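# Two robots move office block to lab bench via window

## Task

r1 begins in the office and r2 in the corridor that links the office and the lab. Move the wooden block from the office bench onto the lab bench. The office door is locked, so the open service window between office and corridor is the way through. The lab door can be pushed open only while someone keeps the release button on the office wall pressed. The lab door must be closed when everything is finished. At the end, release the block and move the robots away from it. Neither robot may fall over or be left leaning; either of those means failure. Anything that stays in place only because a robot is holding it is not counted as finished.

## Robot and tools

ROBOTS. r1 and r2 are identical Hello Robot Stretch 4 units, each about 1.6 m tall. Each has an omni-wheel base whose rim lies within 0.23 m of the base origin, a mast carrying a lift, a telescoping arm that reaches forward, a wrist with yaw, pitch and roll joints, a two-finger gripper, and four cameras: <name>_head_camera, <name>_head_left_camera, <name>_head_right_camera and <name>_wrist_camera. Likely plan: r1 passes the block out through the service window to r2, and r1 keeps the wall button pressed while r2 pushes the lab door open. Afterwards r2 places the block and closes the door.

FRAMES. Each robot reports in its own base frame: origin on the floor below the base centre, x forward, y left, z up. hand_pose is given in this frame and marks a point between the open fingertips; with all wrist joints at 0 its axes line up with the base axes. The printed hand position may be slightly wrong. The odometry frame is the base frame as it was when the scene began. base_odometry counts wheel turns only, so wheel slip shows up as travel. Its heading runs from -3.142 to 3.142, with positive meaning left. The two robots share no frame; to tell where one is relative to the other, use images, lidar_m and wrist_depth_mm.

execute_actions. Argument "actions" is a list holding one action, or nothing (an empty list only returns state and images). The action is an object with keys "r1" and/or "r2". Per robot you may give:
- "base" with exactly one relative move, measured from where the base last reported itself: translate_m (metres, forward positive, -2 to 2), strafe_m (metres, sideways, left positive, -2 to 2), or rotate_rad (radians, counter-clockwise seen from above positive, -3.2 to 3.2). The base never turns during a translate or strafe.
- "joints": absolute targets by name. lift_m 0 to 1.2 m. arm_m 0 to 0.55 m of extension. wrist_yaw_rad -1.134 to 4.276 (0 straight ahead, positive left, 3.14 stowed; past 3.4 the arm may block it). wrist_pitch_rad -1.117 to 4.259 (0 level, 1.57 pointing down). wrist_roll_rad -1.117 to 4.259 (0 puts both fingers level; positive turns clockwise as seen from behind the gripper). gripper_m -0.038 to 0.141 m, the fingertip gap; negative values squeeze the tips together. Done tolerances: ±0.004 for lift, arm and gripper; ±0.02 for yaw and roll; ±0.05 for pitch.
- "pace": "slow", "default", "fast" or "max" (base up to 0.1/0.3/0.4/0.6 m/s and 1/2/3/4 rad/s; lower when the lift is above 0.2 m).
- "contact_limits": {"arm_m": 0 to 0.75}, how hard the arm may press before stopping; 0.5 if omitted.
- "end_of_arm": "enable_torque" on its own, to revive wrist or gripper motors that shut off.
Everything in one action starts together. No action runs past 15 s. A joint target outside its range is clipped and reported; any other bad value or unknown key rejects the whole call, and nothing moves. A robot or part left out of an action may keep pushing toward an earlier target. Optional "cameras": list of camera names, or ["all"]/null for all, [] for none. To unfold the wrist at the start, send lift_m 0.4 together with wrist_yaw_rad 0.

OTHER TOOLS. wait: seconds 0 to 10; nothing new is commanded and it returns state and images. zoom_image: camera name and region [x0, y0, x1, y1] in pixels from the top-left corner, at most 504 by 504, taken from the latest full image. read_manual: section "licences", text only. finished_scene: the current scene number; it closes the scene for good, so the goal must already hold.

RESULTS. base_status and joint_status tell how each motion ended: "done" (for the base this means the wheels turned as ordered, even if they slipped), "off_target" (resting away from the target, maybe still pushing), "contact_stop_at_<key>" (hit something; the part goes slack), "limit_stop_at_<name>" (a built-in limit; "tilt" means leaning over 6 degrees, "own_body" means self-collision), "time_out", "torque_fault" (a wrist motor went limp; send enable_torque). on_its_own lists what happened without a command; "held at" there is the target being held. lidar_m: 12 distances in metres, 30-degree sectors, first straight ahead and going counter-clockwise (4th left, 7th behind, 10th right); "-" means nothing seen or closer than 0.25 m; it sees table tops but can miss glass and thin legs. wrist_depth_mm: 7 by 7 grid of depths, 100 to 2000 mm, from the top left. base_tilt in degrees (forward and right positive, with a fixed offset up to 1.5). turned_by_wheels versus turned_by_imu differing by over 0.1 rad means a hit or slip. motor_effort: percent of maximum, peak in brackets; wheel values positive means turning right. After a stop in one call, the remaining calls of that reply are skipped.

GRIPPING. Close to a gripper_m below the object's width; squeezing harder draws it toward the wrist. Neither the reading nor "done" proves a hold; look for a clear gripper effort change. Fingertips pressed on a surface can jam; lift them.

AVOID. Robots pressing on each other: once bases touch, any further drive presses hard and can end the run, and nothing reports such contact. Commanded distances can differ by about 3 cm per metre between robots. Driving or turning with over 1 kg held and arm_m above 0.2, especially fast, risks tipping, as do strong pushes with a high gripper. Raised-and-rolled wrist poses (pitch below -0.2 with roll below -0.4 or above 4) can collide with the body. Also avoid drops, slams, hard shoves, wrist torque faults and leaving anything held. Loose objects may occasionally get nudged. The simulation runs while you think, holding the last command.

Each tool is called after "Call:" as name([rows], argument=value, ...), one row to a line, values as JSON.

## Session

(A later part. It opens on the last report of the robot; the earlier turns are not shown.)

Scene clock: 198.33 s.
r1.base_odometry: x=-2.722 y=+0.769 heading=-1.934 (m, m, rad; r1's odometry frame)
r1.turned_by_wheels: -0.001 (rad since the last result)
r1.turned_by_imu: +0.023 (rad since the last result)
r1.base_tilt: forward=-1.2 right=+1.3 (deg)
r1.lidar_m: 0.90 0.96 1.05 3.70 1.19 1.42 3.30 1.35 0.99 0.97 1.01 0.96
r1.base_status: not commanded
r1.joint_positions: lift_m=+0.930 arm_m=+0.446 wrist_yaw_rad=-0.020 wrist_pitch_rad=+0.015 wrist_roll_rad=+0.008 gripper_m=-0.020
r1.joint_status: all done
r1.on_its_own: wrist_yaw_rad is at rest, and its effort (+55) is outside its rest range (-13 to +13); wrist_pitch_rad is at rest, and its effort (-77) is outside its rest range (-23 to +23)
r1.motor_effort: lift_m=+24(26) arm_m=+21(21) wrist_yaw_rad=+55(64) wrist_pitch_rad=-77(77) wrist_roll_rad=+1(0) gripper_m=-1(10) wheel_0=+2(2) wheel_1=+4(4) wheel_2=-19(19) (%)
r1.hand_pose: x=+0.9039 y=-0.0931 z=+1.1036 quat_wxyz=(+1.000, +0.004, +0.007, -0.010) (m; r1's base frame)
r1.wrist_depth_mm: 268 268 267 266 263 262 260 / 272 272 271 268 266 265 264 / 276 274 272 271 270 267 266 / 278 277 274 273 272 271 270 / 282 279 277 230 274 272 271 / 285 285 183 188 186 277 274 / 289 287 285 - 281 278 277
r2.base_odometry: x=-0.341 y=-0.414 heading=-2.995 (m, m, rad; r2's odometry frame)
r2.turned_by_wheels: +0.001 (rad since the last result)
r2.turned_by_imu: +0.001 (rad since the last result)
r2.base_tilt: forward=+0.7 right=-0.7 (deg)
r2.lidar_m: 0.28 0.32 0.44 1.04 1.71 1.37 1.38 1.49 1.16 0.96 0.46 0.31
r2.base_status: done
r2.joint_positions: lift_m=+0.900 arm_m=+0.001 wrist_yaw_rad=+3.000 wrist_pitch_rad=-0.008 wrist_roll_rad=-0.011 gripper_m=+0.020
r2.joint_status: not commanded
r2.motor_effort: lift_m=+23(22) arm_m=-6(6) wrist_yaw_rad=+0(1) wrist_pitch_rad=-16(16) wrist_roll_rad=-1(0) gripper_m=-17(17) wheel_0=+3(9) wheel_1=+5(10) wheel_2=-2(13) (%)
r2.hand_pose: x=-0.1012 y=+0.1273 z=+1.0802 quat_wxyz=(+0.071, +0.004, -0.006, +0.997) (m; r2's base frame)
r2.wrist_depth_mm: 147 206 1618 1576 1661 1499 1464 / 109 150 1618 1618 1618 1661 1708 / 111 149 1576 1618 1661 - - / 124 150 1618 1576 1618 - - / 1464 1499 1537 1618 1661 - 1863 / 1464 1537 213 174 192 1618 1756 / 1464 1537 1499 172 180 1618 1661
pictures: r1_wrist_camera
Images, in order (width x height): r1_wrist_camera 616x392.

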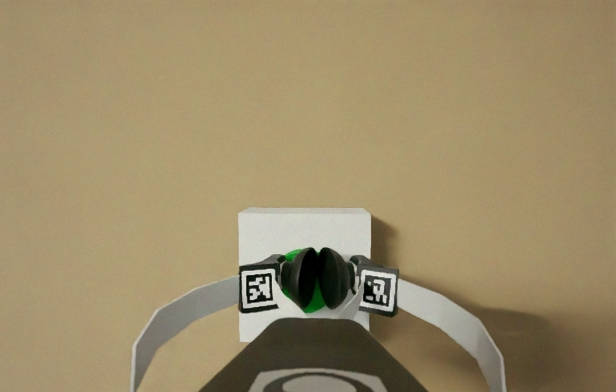

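Call:
execute_actions([
  {"r1":{"joints":{"arm_m":0.425}},"r2":{"base":{"translate_m":0.75},"pace":"slow"}},
], cameras=["r2_head_camera","r2_head_left_camera"])

Call:
execute_actions([
  {"r2":{"base":{"translate_m":0.9}}},
], cameras=["r2_head_camera","r2_head_left_camera","r2_wrist_camera"])

Scene clock: 215.30 s.
r1.base_odometry: x=-2.722 y=+0.769 heading=-1.934 (m, m, rad; r1's odometry frame)
r1.turned_by_wheels: +0.000 (rad since the last result)
r1.turned_by_imu: -0.009 (rad since the last result)
r1.base_tilt: forward=-0.1 right=+0.7 (deg)
r1.lidar_m: 0.88 0.93 1.03 3.48 1.20 1.36 3.42 1.38 0.99 0.98 1.03 0.93
r1.base_status: not commanded
r1.joint_positions: lift_m=+0.930 arm_m=+0.424 wrist_yaw_rad=-0.016 wrist_pitch_rad=-0.011 wrist_roll_rad=+0.009 gripper_m=-0.020
r1.joint_status: all done
r1.on_its_own: wrist_yaw_rad is at rest, and its effort (+43) is outside its rest range (-13 to +13)
r1.motor_effort: lift_m=+23(24) arm_m=+6(18) wrist_yaw_rad=+43(59) wrist_pitch_rad=-4(77) wrist_roll_rad=-1(0) gripper_m=-4(5) wheel_0=+2(2) wheel_1=+2(4) wheel_2=-19(19) (%)
r1.hand_pose: x=+0.8820 y=-0.0919 z=+1.1111 quat_wxyz=(+1.000, +0.004, -0.006, -0.008) (m; r1's base frame)
r1.wrist_depth_mm: 274 273 272 271 271 267 266 / 276 273 273 272 272 271 268 / 278 276 276 274 272 272 270 / 281 278 277 276 276 273 274 / 281 281 279 228 277 274 273 / 285 281 183 189 186 277 274 / 285 285 285 - 281 279 277
r2.base_odometry: x=-1.082 y=-0.524 heading=-2.994 (m, m, rad; r2's odometry frame)
r2.turned_by_wheels: +0.000 (rad since the last result)
r2.turned_by_imu: +0.001 (rad since the last result)
r2.base_tilt: forward=+0.6 right=-0.7 (deg)
r2.lidar_m: 0.30 1.21 0.95 1.41 0.52 0.54 2.13 1.75 0.29 0.25 - 0.25
r2.base_status: done
r2.joint_positions: lift_m=+0.900 arm_m=+0.001 wrist_yaw_rad=+3.000 wrist_pitch_rad=-0.008 wrist_roll_rad=-0.011 gripper_m=+0.020
r2.joint_status: not commanded
r2.motor_effort: lift_m=+22(23) arm_m=-6(6) wrist_yaw_rad=+0(2) wrist_pitch_rad=-15(16) wrist_roll_rad=+0(0) gripper_m=-19(21) wheel_0=+4(14) wheel_1=+7(16) wheel_2=-8(15) (%)
r2.hand_pose: x=-0.1013 y=+0.1273 z=+1.0802 quat_wxyz=(+0.071, +0.004, -0.006, +0.997) (m; r2's base frame)
r2.wrist_depth_mm: 147 206 - - - 549 549 / 109 149 - - - 549 544 / 111 149 - - - 554 539 / 124 149 - - - 549 539 / 1808 - - - - 554 535 / - - 213 174 193 539 535 / - - - 173 180 512 535
pictures: r2_head_camera, r2_head_left_camera
Images, in order (width x height): r2_head_camera 420x560, r2_head_left_camera 420x672.

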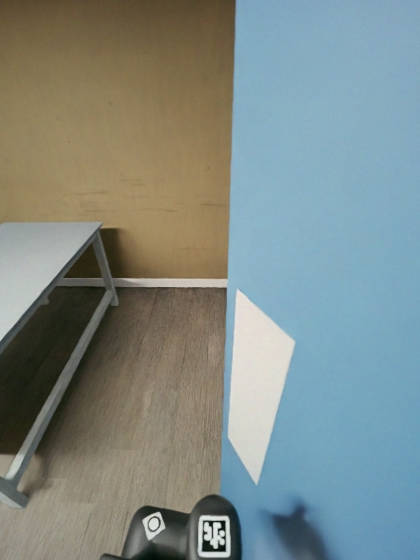

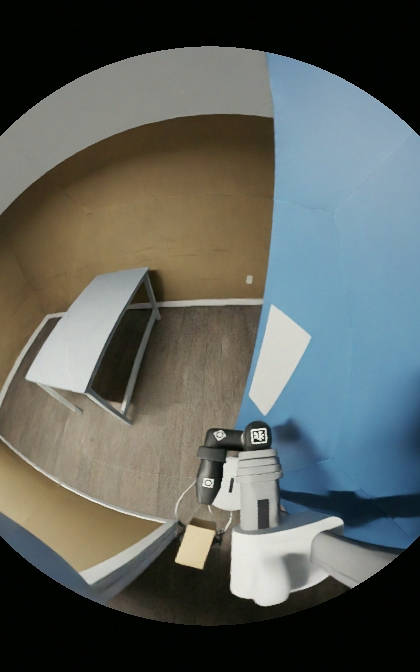

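Scene clock: 219.77 s.
r1.base_odometry: x=-2.722 y=+0.769 heading=-1.934 (m, m, rad; r1's odometry frame)
r1.turned_by_wheels: +0.000 (rad since the last result)
r1.turned_by_imu: +0.000 (rad since the last result)
r1.base_tilt: forward=-0.2 right=+0.7 (deg)
r1.lidar_m: 0.89 0.94 1.03 3.49 1.17 1.38 3.41 1.39 1.01 0.97 1.03 0.95
r1.base_status: not commanded
r1.joint_positions: lift_m=+0.930 arm_m=+0.424 wrist_yaw_rad=-0.016 wrist_pitch_rad=-0.011 wrist_roll_rad=+0.009 gripper_m=-0.020
r1.joint_status: not commanded
r1.on_its_own: wrist_yaw_rad is at rest, and its effort (+45) is outside its rest range (-13 to +13)
r1.motor_effort: lift_m=+23(23) arm_m=+6(6) wrist_yaw_rad=+45(45) wrist_pitch_rad=-6(4) wrist_roll_rad=+0(1) gripper_m=-3(1) wheel_0=+2(2) wheel_1=+2(2) wheel_2=-19(19) (%)
r1.hand_pose: x=+0.8820 y=-0.0919 z=+1.1111 quat_wxyz=(+1.000, +0.004, -0.006, -0.008) (m; r1's base frame)
r1.wrist_depth_mm: 274 273 272 271 270 268 267 / 276 274 274 273 271 270 268 / 279 277 276 274 273 271 271 / 278 277 277 276 274 273 272 / 281 282 279 228 276 274 273 / 282 283 183 189 186 276 276 / 286 285 282 - 279 278 278
r2.base_odometry: x=-1.972 y=-0.656 heading=-2.994 (m, m, rad; r2's odometry frame)
r2.turned_by_wheels: +0.000 (rad since the last result)
r2.turned_by_imu: -0.001 (rad since the last result)
r2.base_tilt: forward=+0.6 right=-0.7 (deg)
r2.lidar_m: 1.21 1.17 0.86 0.80 0.85 0.79 0.78 1.19 1.19 1.12 1.20 1.29
r2.base_status: done
r2.joint_positions: lift_m=+0.900 arm_m=+0.001 wrist_yaw_rad=+3.000 wrist_pitch_rad=-0.008 wrist_roll_rad=-0.011 gripper_m=+0.020
r2.joint_status: not commanded
r2.motor_effort: lift_m=+22(22) arm_m=-6(6) wrist_yaw_rad=-1(1) wrist_pitch_rad=-16(15) wrist_roll_rad=+1(0) gripper_m=-17(23) wheel_0=+4(12) wheel_1=+6(10) wheel_2=-3(15) (%)
r2.hand_pose: x=-0.1013 y=+0.1273 z=+1.0802 quat_wxyz=(+0.071, +0.004, -0.006, +0.997) (m; r2's base frame)
r2.wrist_depth_mm: 147 208 1138 1025 1499 1537 1576 / 109 150 1118 1008 1499 1499 1576 / 111 149 1060 976 1464 1499 1537 / 125 149 1060 976 1464 1499 1499 / 1336 1255 1098 946 1464 1464 1537 / 1336 1281 212 174 192 1499 1499 / 1336 1205 1042 172 180 1464 1537
pictures: r2_head_camera, r2_head_left_camera, r2_wrist_camera
Images, in order (width x height): r2_head_camera 420x560, r2_head_left_camera 420x672, r2_wrist_camera 616x392.

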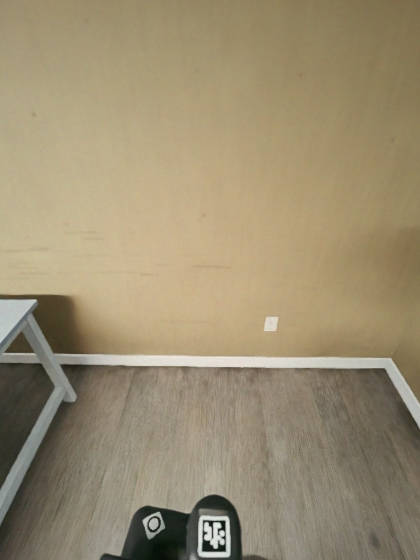

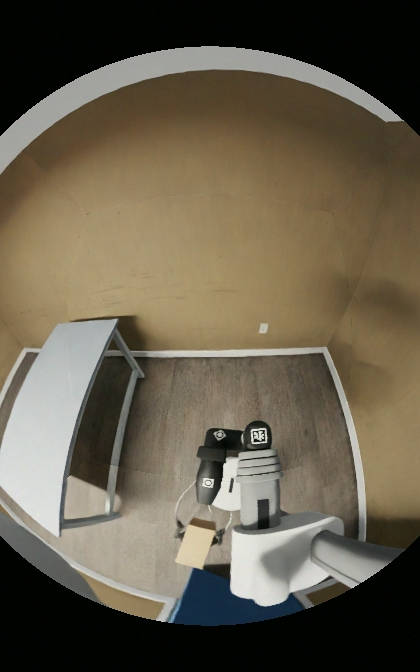

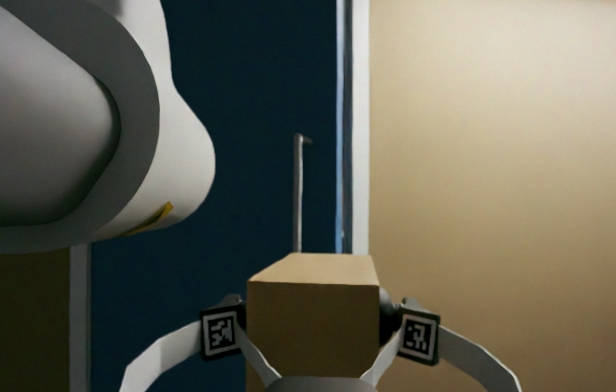

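Door self-closes.

Call:
execute_actions([
  {"r1":{"joints":{"arm_m":0}},"r2":{"base":{"rotate_rad":1.57},"joints":{"wrist_yaw_rad":0}}},
], cameras=[])

Call:
execute_actions([
  {"r2":{"base":{"translate_m":0.25},"joints":{"arm_m":0.35,"lift_m":0.72}}},
], cameras=["r2_head_camera","r2_head_left_camera","r2_wrist_camera"])

Scene clock: 228.17 s.
r1.base_odometry: x=-2.723 y=+0.769 heading=-1.933 (m, m, rad; r1's odometry frame)
r1.turned_by_wheels: +0.001 (rad since the last result)
r1.turned_by_imu: +0.000 (rad since the last result)
r1.base_tilt: forward=+0.4 right=+0.4 (deg)
r1.lidar_m: 0.84 0.93 1.01 3.46 1.19 1.40 3.42 1.42 1.04 0.98 1.03 0.92
r1.base_status: not commanded
r1.joint_positions: lift_m=+0.930 arm_m=+0.001 wrist_yaw_rad=+0.000 wrist_pitch_rad=-0.010 wrist_roll_rad=+0.008 gripper_m=-0.020
r1.joint_status: all done
r1.motor_effort: lift_m=+22(24) arm_m=-6(5) wrist_yaw_rad=-1(43) wrist_pitch_rad=-8(24) wrist_roll_rad=+0(0) gripper_m=-10(10) wheel_0=-2(2) wheel_1=+2(2) wheel_2=+0(19) (%)
r1.hand_pose: x=+0.4604 y=-0.0874 z=+1.1110 quat_wxyz=(+1.000, +0.004, -0.005, +0.000) (m; r1's base frame)
r1.wrist_depth_mm: 691 683 676 668 668 661 654 / 707 691 691 683 668 654 654 / 707 691 699 683 683 668 661 / 707 707 691 691 683 676 668 / 715 707 707 647 691 683 668 / 715 715 179 188 184 691 683 / 732 723 715 - 691 691 683
r2.base_odometry: x=-1.972 y=-0.656 heading=-1.425 (m, m, rad; r2's odometry frame)
r2.turned_by_wheels: +1.569 (rad since the last result)
r2.turned_by_imu: +1.543 (rad since the last result)
r2.base_tilt: forward=+0.6 right=-0.7 (deg)
r2.lidar_m: 0.53 0.86 1.27 1.25 1.30 1.18 1.12 1.19 1.28 1.21 1.19 0.85
r2.base_status: done
r2.joint_positions: lift_m=+0.900 arm_m=+0.001 wrist_yaw_rad=+0.000 wrist_pitch_rad=-0.008 wrist_roll_rad=-0.011 gripper_m=+0.020
r2.joint_status: all done
r2.motor_effort: lift_m=+22(22) arm_m=-6(6) wrist_yaw_rad=-2(9) wrist_pitch_rad=-17(16) wrist_roll_rad=+0(0) gripper_m=-21(21) wheel_0=-4(9) wheel_1=-6(11) wheel_2=-6(11) (%)
r2.hand_pose: x=+0.4605 y=-0.0873 z=+1.0802 quat_wxyz=(+1.000, -0.005, -0.004, +0.000) (m; r2's base frame)
r2.wrist_depth_mm: 1863 - - - - - 1921 / 1921 - - - - - 1921 / 1921 - - - - - 1921 / 1921 - - - - - 1921 / 1863 - - - - - 1863 / 1921 - 213 174 192 - 1708 / 1808 820 788 173 180 788 946
pictures: none
No camera images: the call's "cameras" was empty. Leave "cameras" out to get every camera's image.

Scene clock: 230.43 s.
r1.base_odometry: x=-2.723 y=+0.769 heading=-1.933 (m, m, rad; r1's odometry frame)
r1.turned_by_wheels: +0.000 (rad since the last result)
r1.turned_by_imu: +0.000 (rad since the last result)
r1.base_tilt: forward=+0.4 right=+0.4 (deg)
r1.lidar_m: 0.82 0.90 1.03 3.44 1.20 1.40 3.43 1.44 1.02 0.98 1.02 0.93
r1.base_status: not commanded
r1.joint_positions: lift_m=+0.930 arm_m=+0.001 wrist_yaw_rad=+0.000 wrist_pitch_rad=-0.010 wrist_roll_rad=+0.008 gripper_m=-0.020
r1.joint_status: not commanded
r1.motor_effort: lift_m=+21(22) arm_m=-6(6) wrist_yaw_rad=+1(0) wrist_pitch_rad=-10(6) wrist_roll_rad=-1(1) gripper_m=-12(13) wheel_0=-2(2) wheel_1=+2(2) wheel_2=+0(0) (%)
r1.hand_pose: x=+0.4604 y=-0.0874 z=+1.1110 quat_wxyz=(+1.000, +0.004, -0.005, +0.000) (m; r1's base frame)
r1.wrist_depth_mm: 691 691 683 676 661 654 654 / 699 683 683 676 676 661 661 / 699 699 691 683 676 668 676 / 707 699 691 699 668 676 676 / 715 715 699 647 691 676 676 / 715 715 179 187 184 691 676 / 732 723 715 - 699 691 683
r2.base_odometry: x=-1.936 y=-0.904 heading=-1.425 (m, m, rad; r2's odometry frame)
r2.turned_by_wheels: +0.000 (rad since the last result)
r2.turned_by_imu: +0.000 (rad since the last result)
r2.base_tilt: forward=+0.6 right=-0.7 (deg)
r2.lidar_m: 0.55 0.61 1.31 1.20 1.33 1.44 1.38 1.45 1.28 1.21 0.86 0.60
r2.base_status: done
r2.joint_positions: lift_m=+0.720 arm_m=+0.349 wrist_yaw_rad=+0.000 wrist_pitch_rad=-0.008 wrist_roll_rad=-0.011 gripper_m=+0.020
r2.joint_status: all done
r2.motor_effort: lift_m=+15(21) arm_m=+7(8) wrist_yaw_rad=-1(1) wrist_pitch_rad=-13(15) wrist_roll_rad=+1(0) gripper_m=-16(16) wheel_0=+3(10) wheel_1=+6(14) wheel_2=-3(13) (%)
r2.hand_pose: x=+0.8082 y=-0.0873 z=+0.9008 quat_wxyz=(+1.000, -0.005, -0.004, +0.000) (m; r2's base frame)
r2.wrist_depth_mm: 1921 - - - - - 1863 / 1921 - - - - - 1863 / 1863 - - - - - 1863 / 1921 - - - - - 1863 / 1921 - - - - - 1863 / 683 699 213 175 192 732 732 / 455 418 399 173 179 402 473
pictures: r2_head_camera, r2_head_left_camera, r2_wrist_camera
Images, in order (width x height): r2_head_camera 420x560, r2_head_left_camera 420x672, r2_wrist_camera 616x392.

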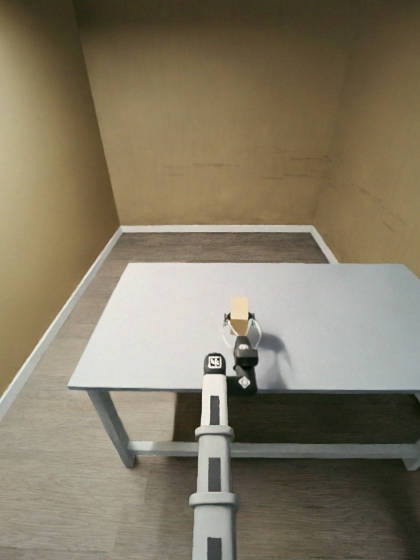

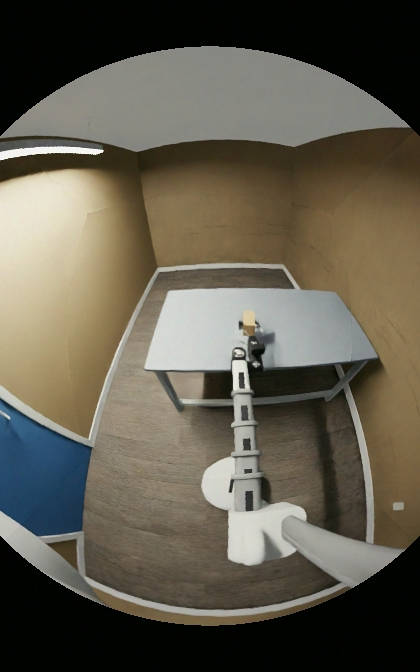

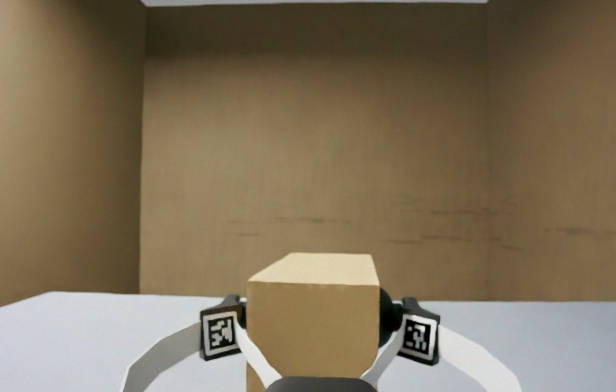

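Call:
execute_actions([
  {"r2":{"joints":{"lift_m":0.628}}},
], cameras=[])

Call:
execute_actions([
  {"r2":{"joints":{"gripper_m":0.13}}},
], cameras=[])

Call:
execute_actions([
  {"r2":{"joints":{"arm_m":0}}},
], cameras=["r2_head_camera"])

Call:
finished_scene(scene=1)

Scene clock: 241.23 s.
r1.base_odometry: x=-2.723 y=+0.769 heading=-1.933 (m, m, rad; r1's odometry frame)
r1.turned_by_wheels: +0.000 (rad since the last result)
r1.turned_by_imu: +0.000 (rad since the last result)
r1.base_tilt: forward=+0.4 right=+0.4 (deg)
r1.lidar_m: 0.81 0.92 1.02 3.44 1.21 1.38 3.43 1.44 0.99 0.97 1.03 0.92
r1.base_status: not commanded
r1.joint_positions: lift_m=+0.930 arm_m=+0.001 wrist_yaw_rad=+0.000 wrist_pitch_rad=-0.010 wrist_roll_rad=+0.008 gripper_m=-0.020
r1.joint_status: not commanded
r1.motor_effort: lift_m=+21(21) arm_m=-6(6) wrist_yaw_rad=+0(1) wrist_pitch_rad=-6(10) wrist_roll_rad=+0(1) gripper_m=-14(13) wheel_0=-2(2) wheel_1=+2(2) wheel_2=+0(0) (%)
r1.hand_pose: x=+0.4604 y=-0.0874 z=+1.1110 quat_wxyz=(+1.000, +0.004, -0.005, +0.000) (m; r1's base frame)
r1.wrist_depth_mm: 699 683 683 676 668 668 654 / 707 691 683 676 676 668 661 / 707 691 691 683 668 668 668 / 707 707 699 691 676 676 668 / 715 699 699 647 683 683 676 / 715 707 179 187 183 683 683 / 723 715 707 - 699 699 691
r2.base_odometry: x=-1.936 y=-0.904 heading=-1.425 (m, m, rad; r2's odometry frame)
r2.turned_by_wheels: +0.000 (rad since the last result)
r2.turned_by_imu: +0.001 (rad since the last result)
r2.base_tilt: forward=+0.6 right=-0.7 (deg)
r2.lidar_m: 0.56 0.62 1.27 1.18 1.32 1.45 1.38 1.44 1.29 1.22 0.83 0.59
r2.base_status: not commanded
r2.joint_positions: lift_m=+0.629 arm_m=+0.349 wrist_yaw_rad=-0.001 wrist_pitch_rad=-0.029 wrist_roll_rad=-0.011 gripper_m=+0.020
r2.joint_status: all done
r2.on_its_own: wrist_pitch_rad is at rest, and its effort (+44) is outside its rest range (-23 to +23)
r2.motor_effort: lift_m=+8(15) arm_m=+6(7) wrist_yaw_rad=+1(2) wrist_pitch_rad=+44(45) wrist_roll_rad=+1(0) gripper_m=-16(16) wheel_0=+3(3) wheel_1=+6(6) wheel_2=-3(4) (%)
r2.hand_pose: x=+0.8080 y=-0.0877 z=+0.8153 quat_wxyz=(+1.000, -0.005, -0.014, +0.000) (m; r2's base frame)
r2.wrist_depth_mm: 1921 - - - - - 1921 / 1921 - - - - - 1921 / 1983 - - - - - 1921 / 1921 - - - - - 1983 / 1863 - - - - - 1808 / 433 442 208 174 190 466 462 / 278 251 240 173 180 244 293
pictures: none
No camera images: the call's "cameras" was empty. Leave "cameras" out to get every camera's image.

Scene clock: 243.23 s.
r1.base_odometry: x=-2.723 y=+0.769 heading=-1.933 (m, m, rad; r1's odometry frame)
r1.turned_by_wheels: +0.000 (rad since the last result)
r1.turned_by_imu: +0.000 (rad since the last result)
r1.base_tilt: forward=+0.4 right=+0.4 (deg)
r1.lidar_m: 0.85 0.91 1.03 3.44 1.19 1.37 3.42 1.44 1.01 0.99 1.01 0.91
r1.base_status: not commanded
r1.joint_positions: lift_m=+0.930 arm_m=+0.001 wrist_yaw_rad=+0.000 wrist_pitch_rad=-0.010 wrist_roll_rad=+0.008 gripper_m=-0.020
r1.joint_status: not commanded
r1.motor_effort: lift_m=+22(21) arm_m=-6(6) wrist_yaw_rad=-1(0) wrist_pitch_rad=-6(6) wrist_roll_rad=-1(1) gripper_m=-12(12) wheel_0=-2(2) wheel_1=+2(2) wheel_2=+0(0) (%)
r1.hand_pose: x=+0.4604 y=-0.0874 z=+1.1110 quat_wxyz=(+1.000, +0.004, -0.005, +0.000) (m; r1's base frame)
r1.wrist_depth_mm: 691 691 676 676 661 661 654 / 691 691 683 676 668 661 654 / 707 691 691 683 683 676 676 / 715 699 691 691 683 683 668 / 723 707 699 654 691 683 683 / 715 723 179 188 184 683 691 / 723 715 707 - 707 699 683
r2.base_odometry: x=-1.936 y=-0.904 heading=-1.425 (m, m, rad; r2's odometry frame)
r2.turned_by_wheels: +0.000 (rad since the last result)
r2.turned_by_imu: +0.000 (rad since the last result)
r2.base_tilt: forward=+0.6 right=-0.7 (deg)
r2.lidar_m: 0.60 0.61 1.31 1.18 1.31 1.45 1.38 1.42 1.27 1.22 0.84 0.61
r2.base_status: not commanded
r2.joint_positions: lift_m=+0.629 arm_m=+0.349 wrist_yaw_rad=+0.001 wrist_pitch_rad=-0.019 wrist_roll_rad=-0.010 gripper_m=+0.130
r2.joint_status: all done
r2.motor_effort: lift_m=+8(8) arm_m=+6(7) wrist_yaw_rad=-4(2) wrist_pitch_rad=+13(41) wrist_roll_rad=+0(1) gripper_m=-1(13) wheel_0=+3(3) wheel_1=+6(6) wheel_2=-3(4) (%)
r2.hand_pose: x=+0.8083 y=-0.0872 z=+0.8124 quat_wxyz=(+1.000, -0.005, -0.009, +0.000) (m; r2's base frame)
r2.wrist_depth_mm: 1863 - - - - - 1983 / 1863 - - - - - 1863 / 1983 - - - - - 1921 / 1921 - - - - - 1921 / 1756 - - 266 - - 1808 / 407 377 223 183 389 220 436 / 268 247 247 164 236 251 279
pictures: none
No camera images: the call's "cameras" was empty. Leave "cameras" out to get every camera's image.

Scene clock: 245.40 s.
r1.base_odometry: x=-2.723 y=+0.769 heading=-1.933 (m, m, rad; r1's odometry frame)
r1.turned_by_wheels: +0.000 (rad since the last result)
r1.turned_by_imu: +0.000 (rad since the last result)
r1.base_tilt: forward=+0.4 right=+0.4 (deg)
r1.lidar_m: 0.85 0.91 1.03 3.44 1.22 1.32 3.41 1.42 1.00 0.99 1.04 0.94
r1.base_status: not commanded
r1.joint_positions: lift_m=+0.930 arm_m=+0.001 wrist_yaw_rad=+0.000 wrist_pitch_rad=-0.010 wrist_roll_rad=+0.008 gripper_m=-0.020
r1.joint_status: not commanded
r1.motor_effort: lift_m=+21(21) arm_m=-6(6) wrist_yaw_rad=-1(2) wrist_pitch_rad=-7(7) wrist_roll_rad=+0(0) gripper_m=-13(8) wheel_0=-2(2) wheel_1=+2(2) wheel_2=+0(0) (%)
r1.hand_pose: x=+0.4604 y=-0.0874 z=+1.1110 quat_wxyz=(+1.000, +0.004, -0.005, +0.000) (m; r1's base frame)
r1.wrist_depth_mm: 699 691 676 676 668 668 654 / 699 691 691 668 683 668 668 / 707 699 683 683 676 676 661 / 715 699 699 691 683 676 668 / 707 715 699 654 691 683 676 / 723 715 179 187 184 683 683 / 732 723 715 - 691 683 683
r2.base_odometry: x=-1.936 y=-0.904 heading=-1.425 (m, m, rad; r2's odometry frame)
r2.turned_by_wheels: +0.000 (rad since the last result)
r2.turned_by_imu: +0.001 (rad since the last result)
r2.base_tilt: forward=+0.6 right=-0.7 (deg)
r2.lidar_m: 0.56 0.59 1.30 1.18 1.31 1.44 1.38 1.45 1.27 1.21 0.81 0.59
r2.base_status: not commanded
r2.joint_positions: lift_m=+0.628 arm_m=+0.001 wrist_yaw_rad=+0.000 wrist_pitch_rad=-0.011 wrist_roll_rad=-0.011 gripper_m=+0.130
r2.joint_status: all done
r2.motor_effort: lift_m=+15(15) arm_m=-7(9) wrist_yaw_rad=-1(6) wrist_pitch_rad=-5(17) wrist_roll_rad=-1(1) gripper_m=-3(2) wheel_0=+3(3) wheel_1=+6(6) wheel_2=-3(4) (%)
r2.hand_pose: x=+0.4606 y=-0.0874 z=+0.8097 quat_wxyz=(+1.000, -0.005, -0.006, +0.000) (m; r2's base frame)
r2.wrist_depth_mm: 1921 - - - - - 1921 / 1983 - - - - - 1863 / 1921 - - - - - 1863 / 1863 - - - - - 1863 / 1281 842 866 591 904 904 931 / 373 375 366 394 394 220 392 / 415 407 407 164 394 392 389
pictures: r2_head_camera
Images, in order (width x height): r2_head_camera 420x560.

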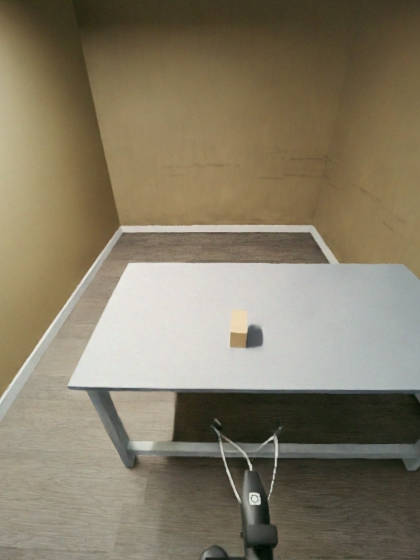

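The scene is finished: the task was done.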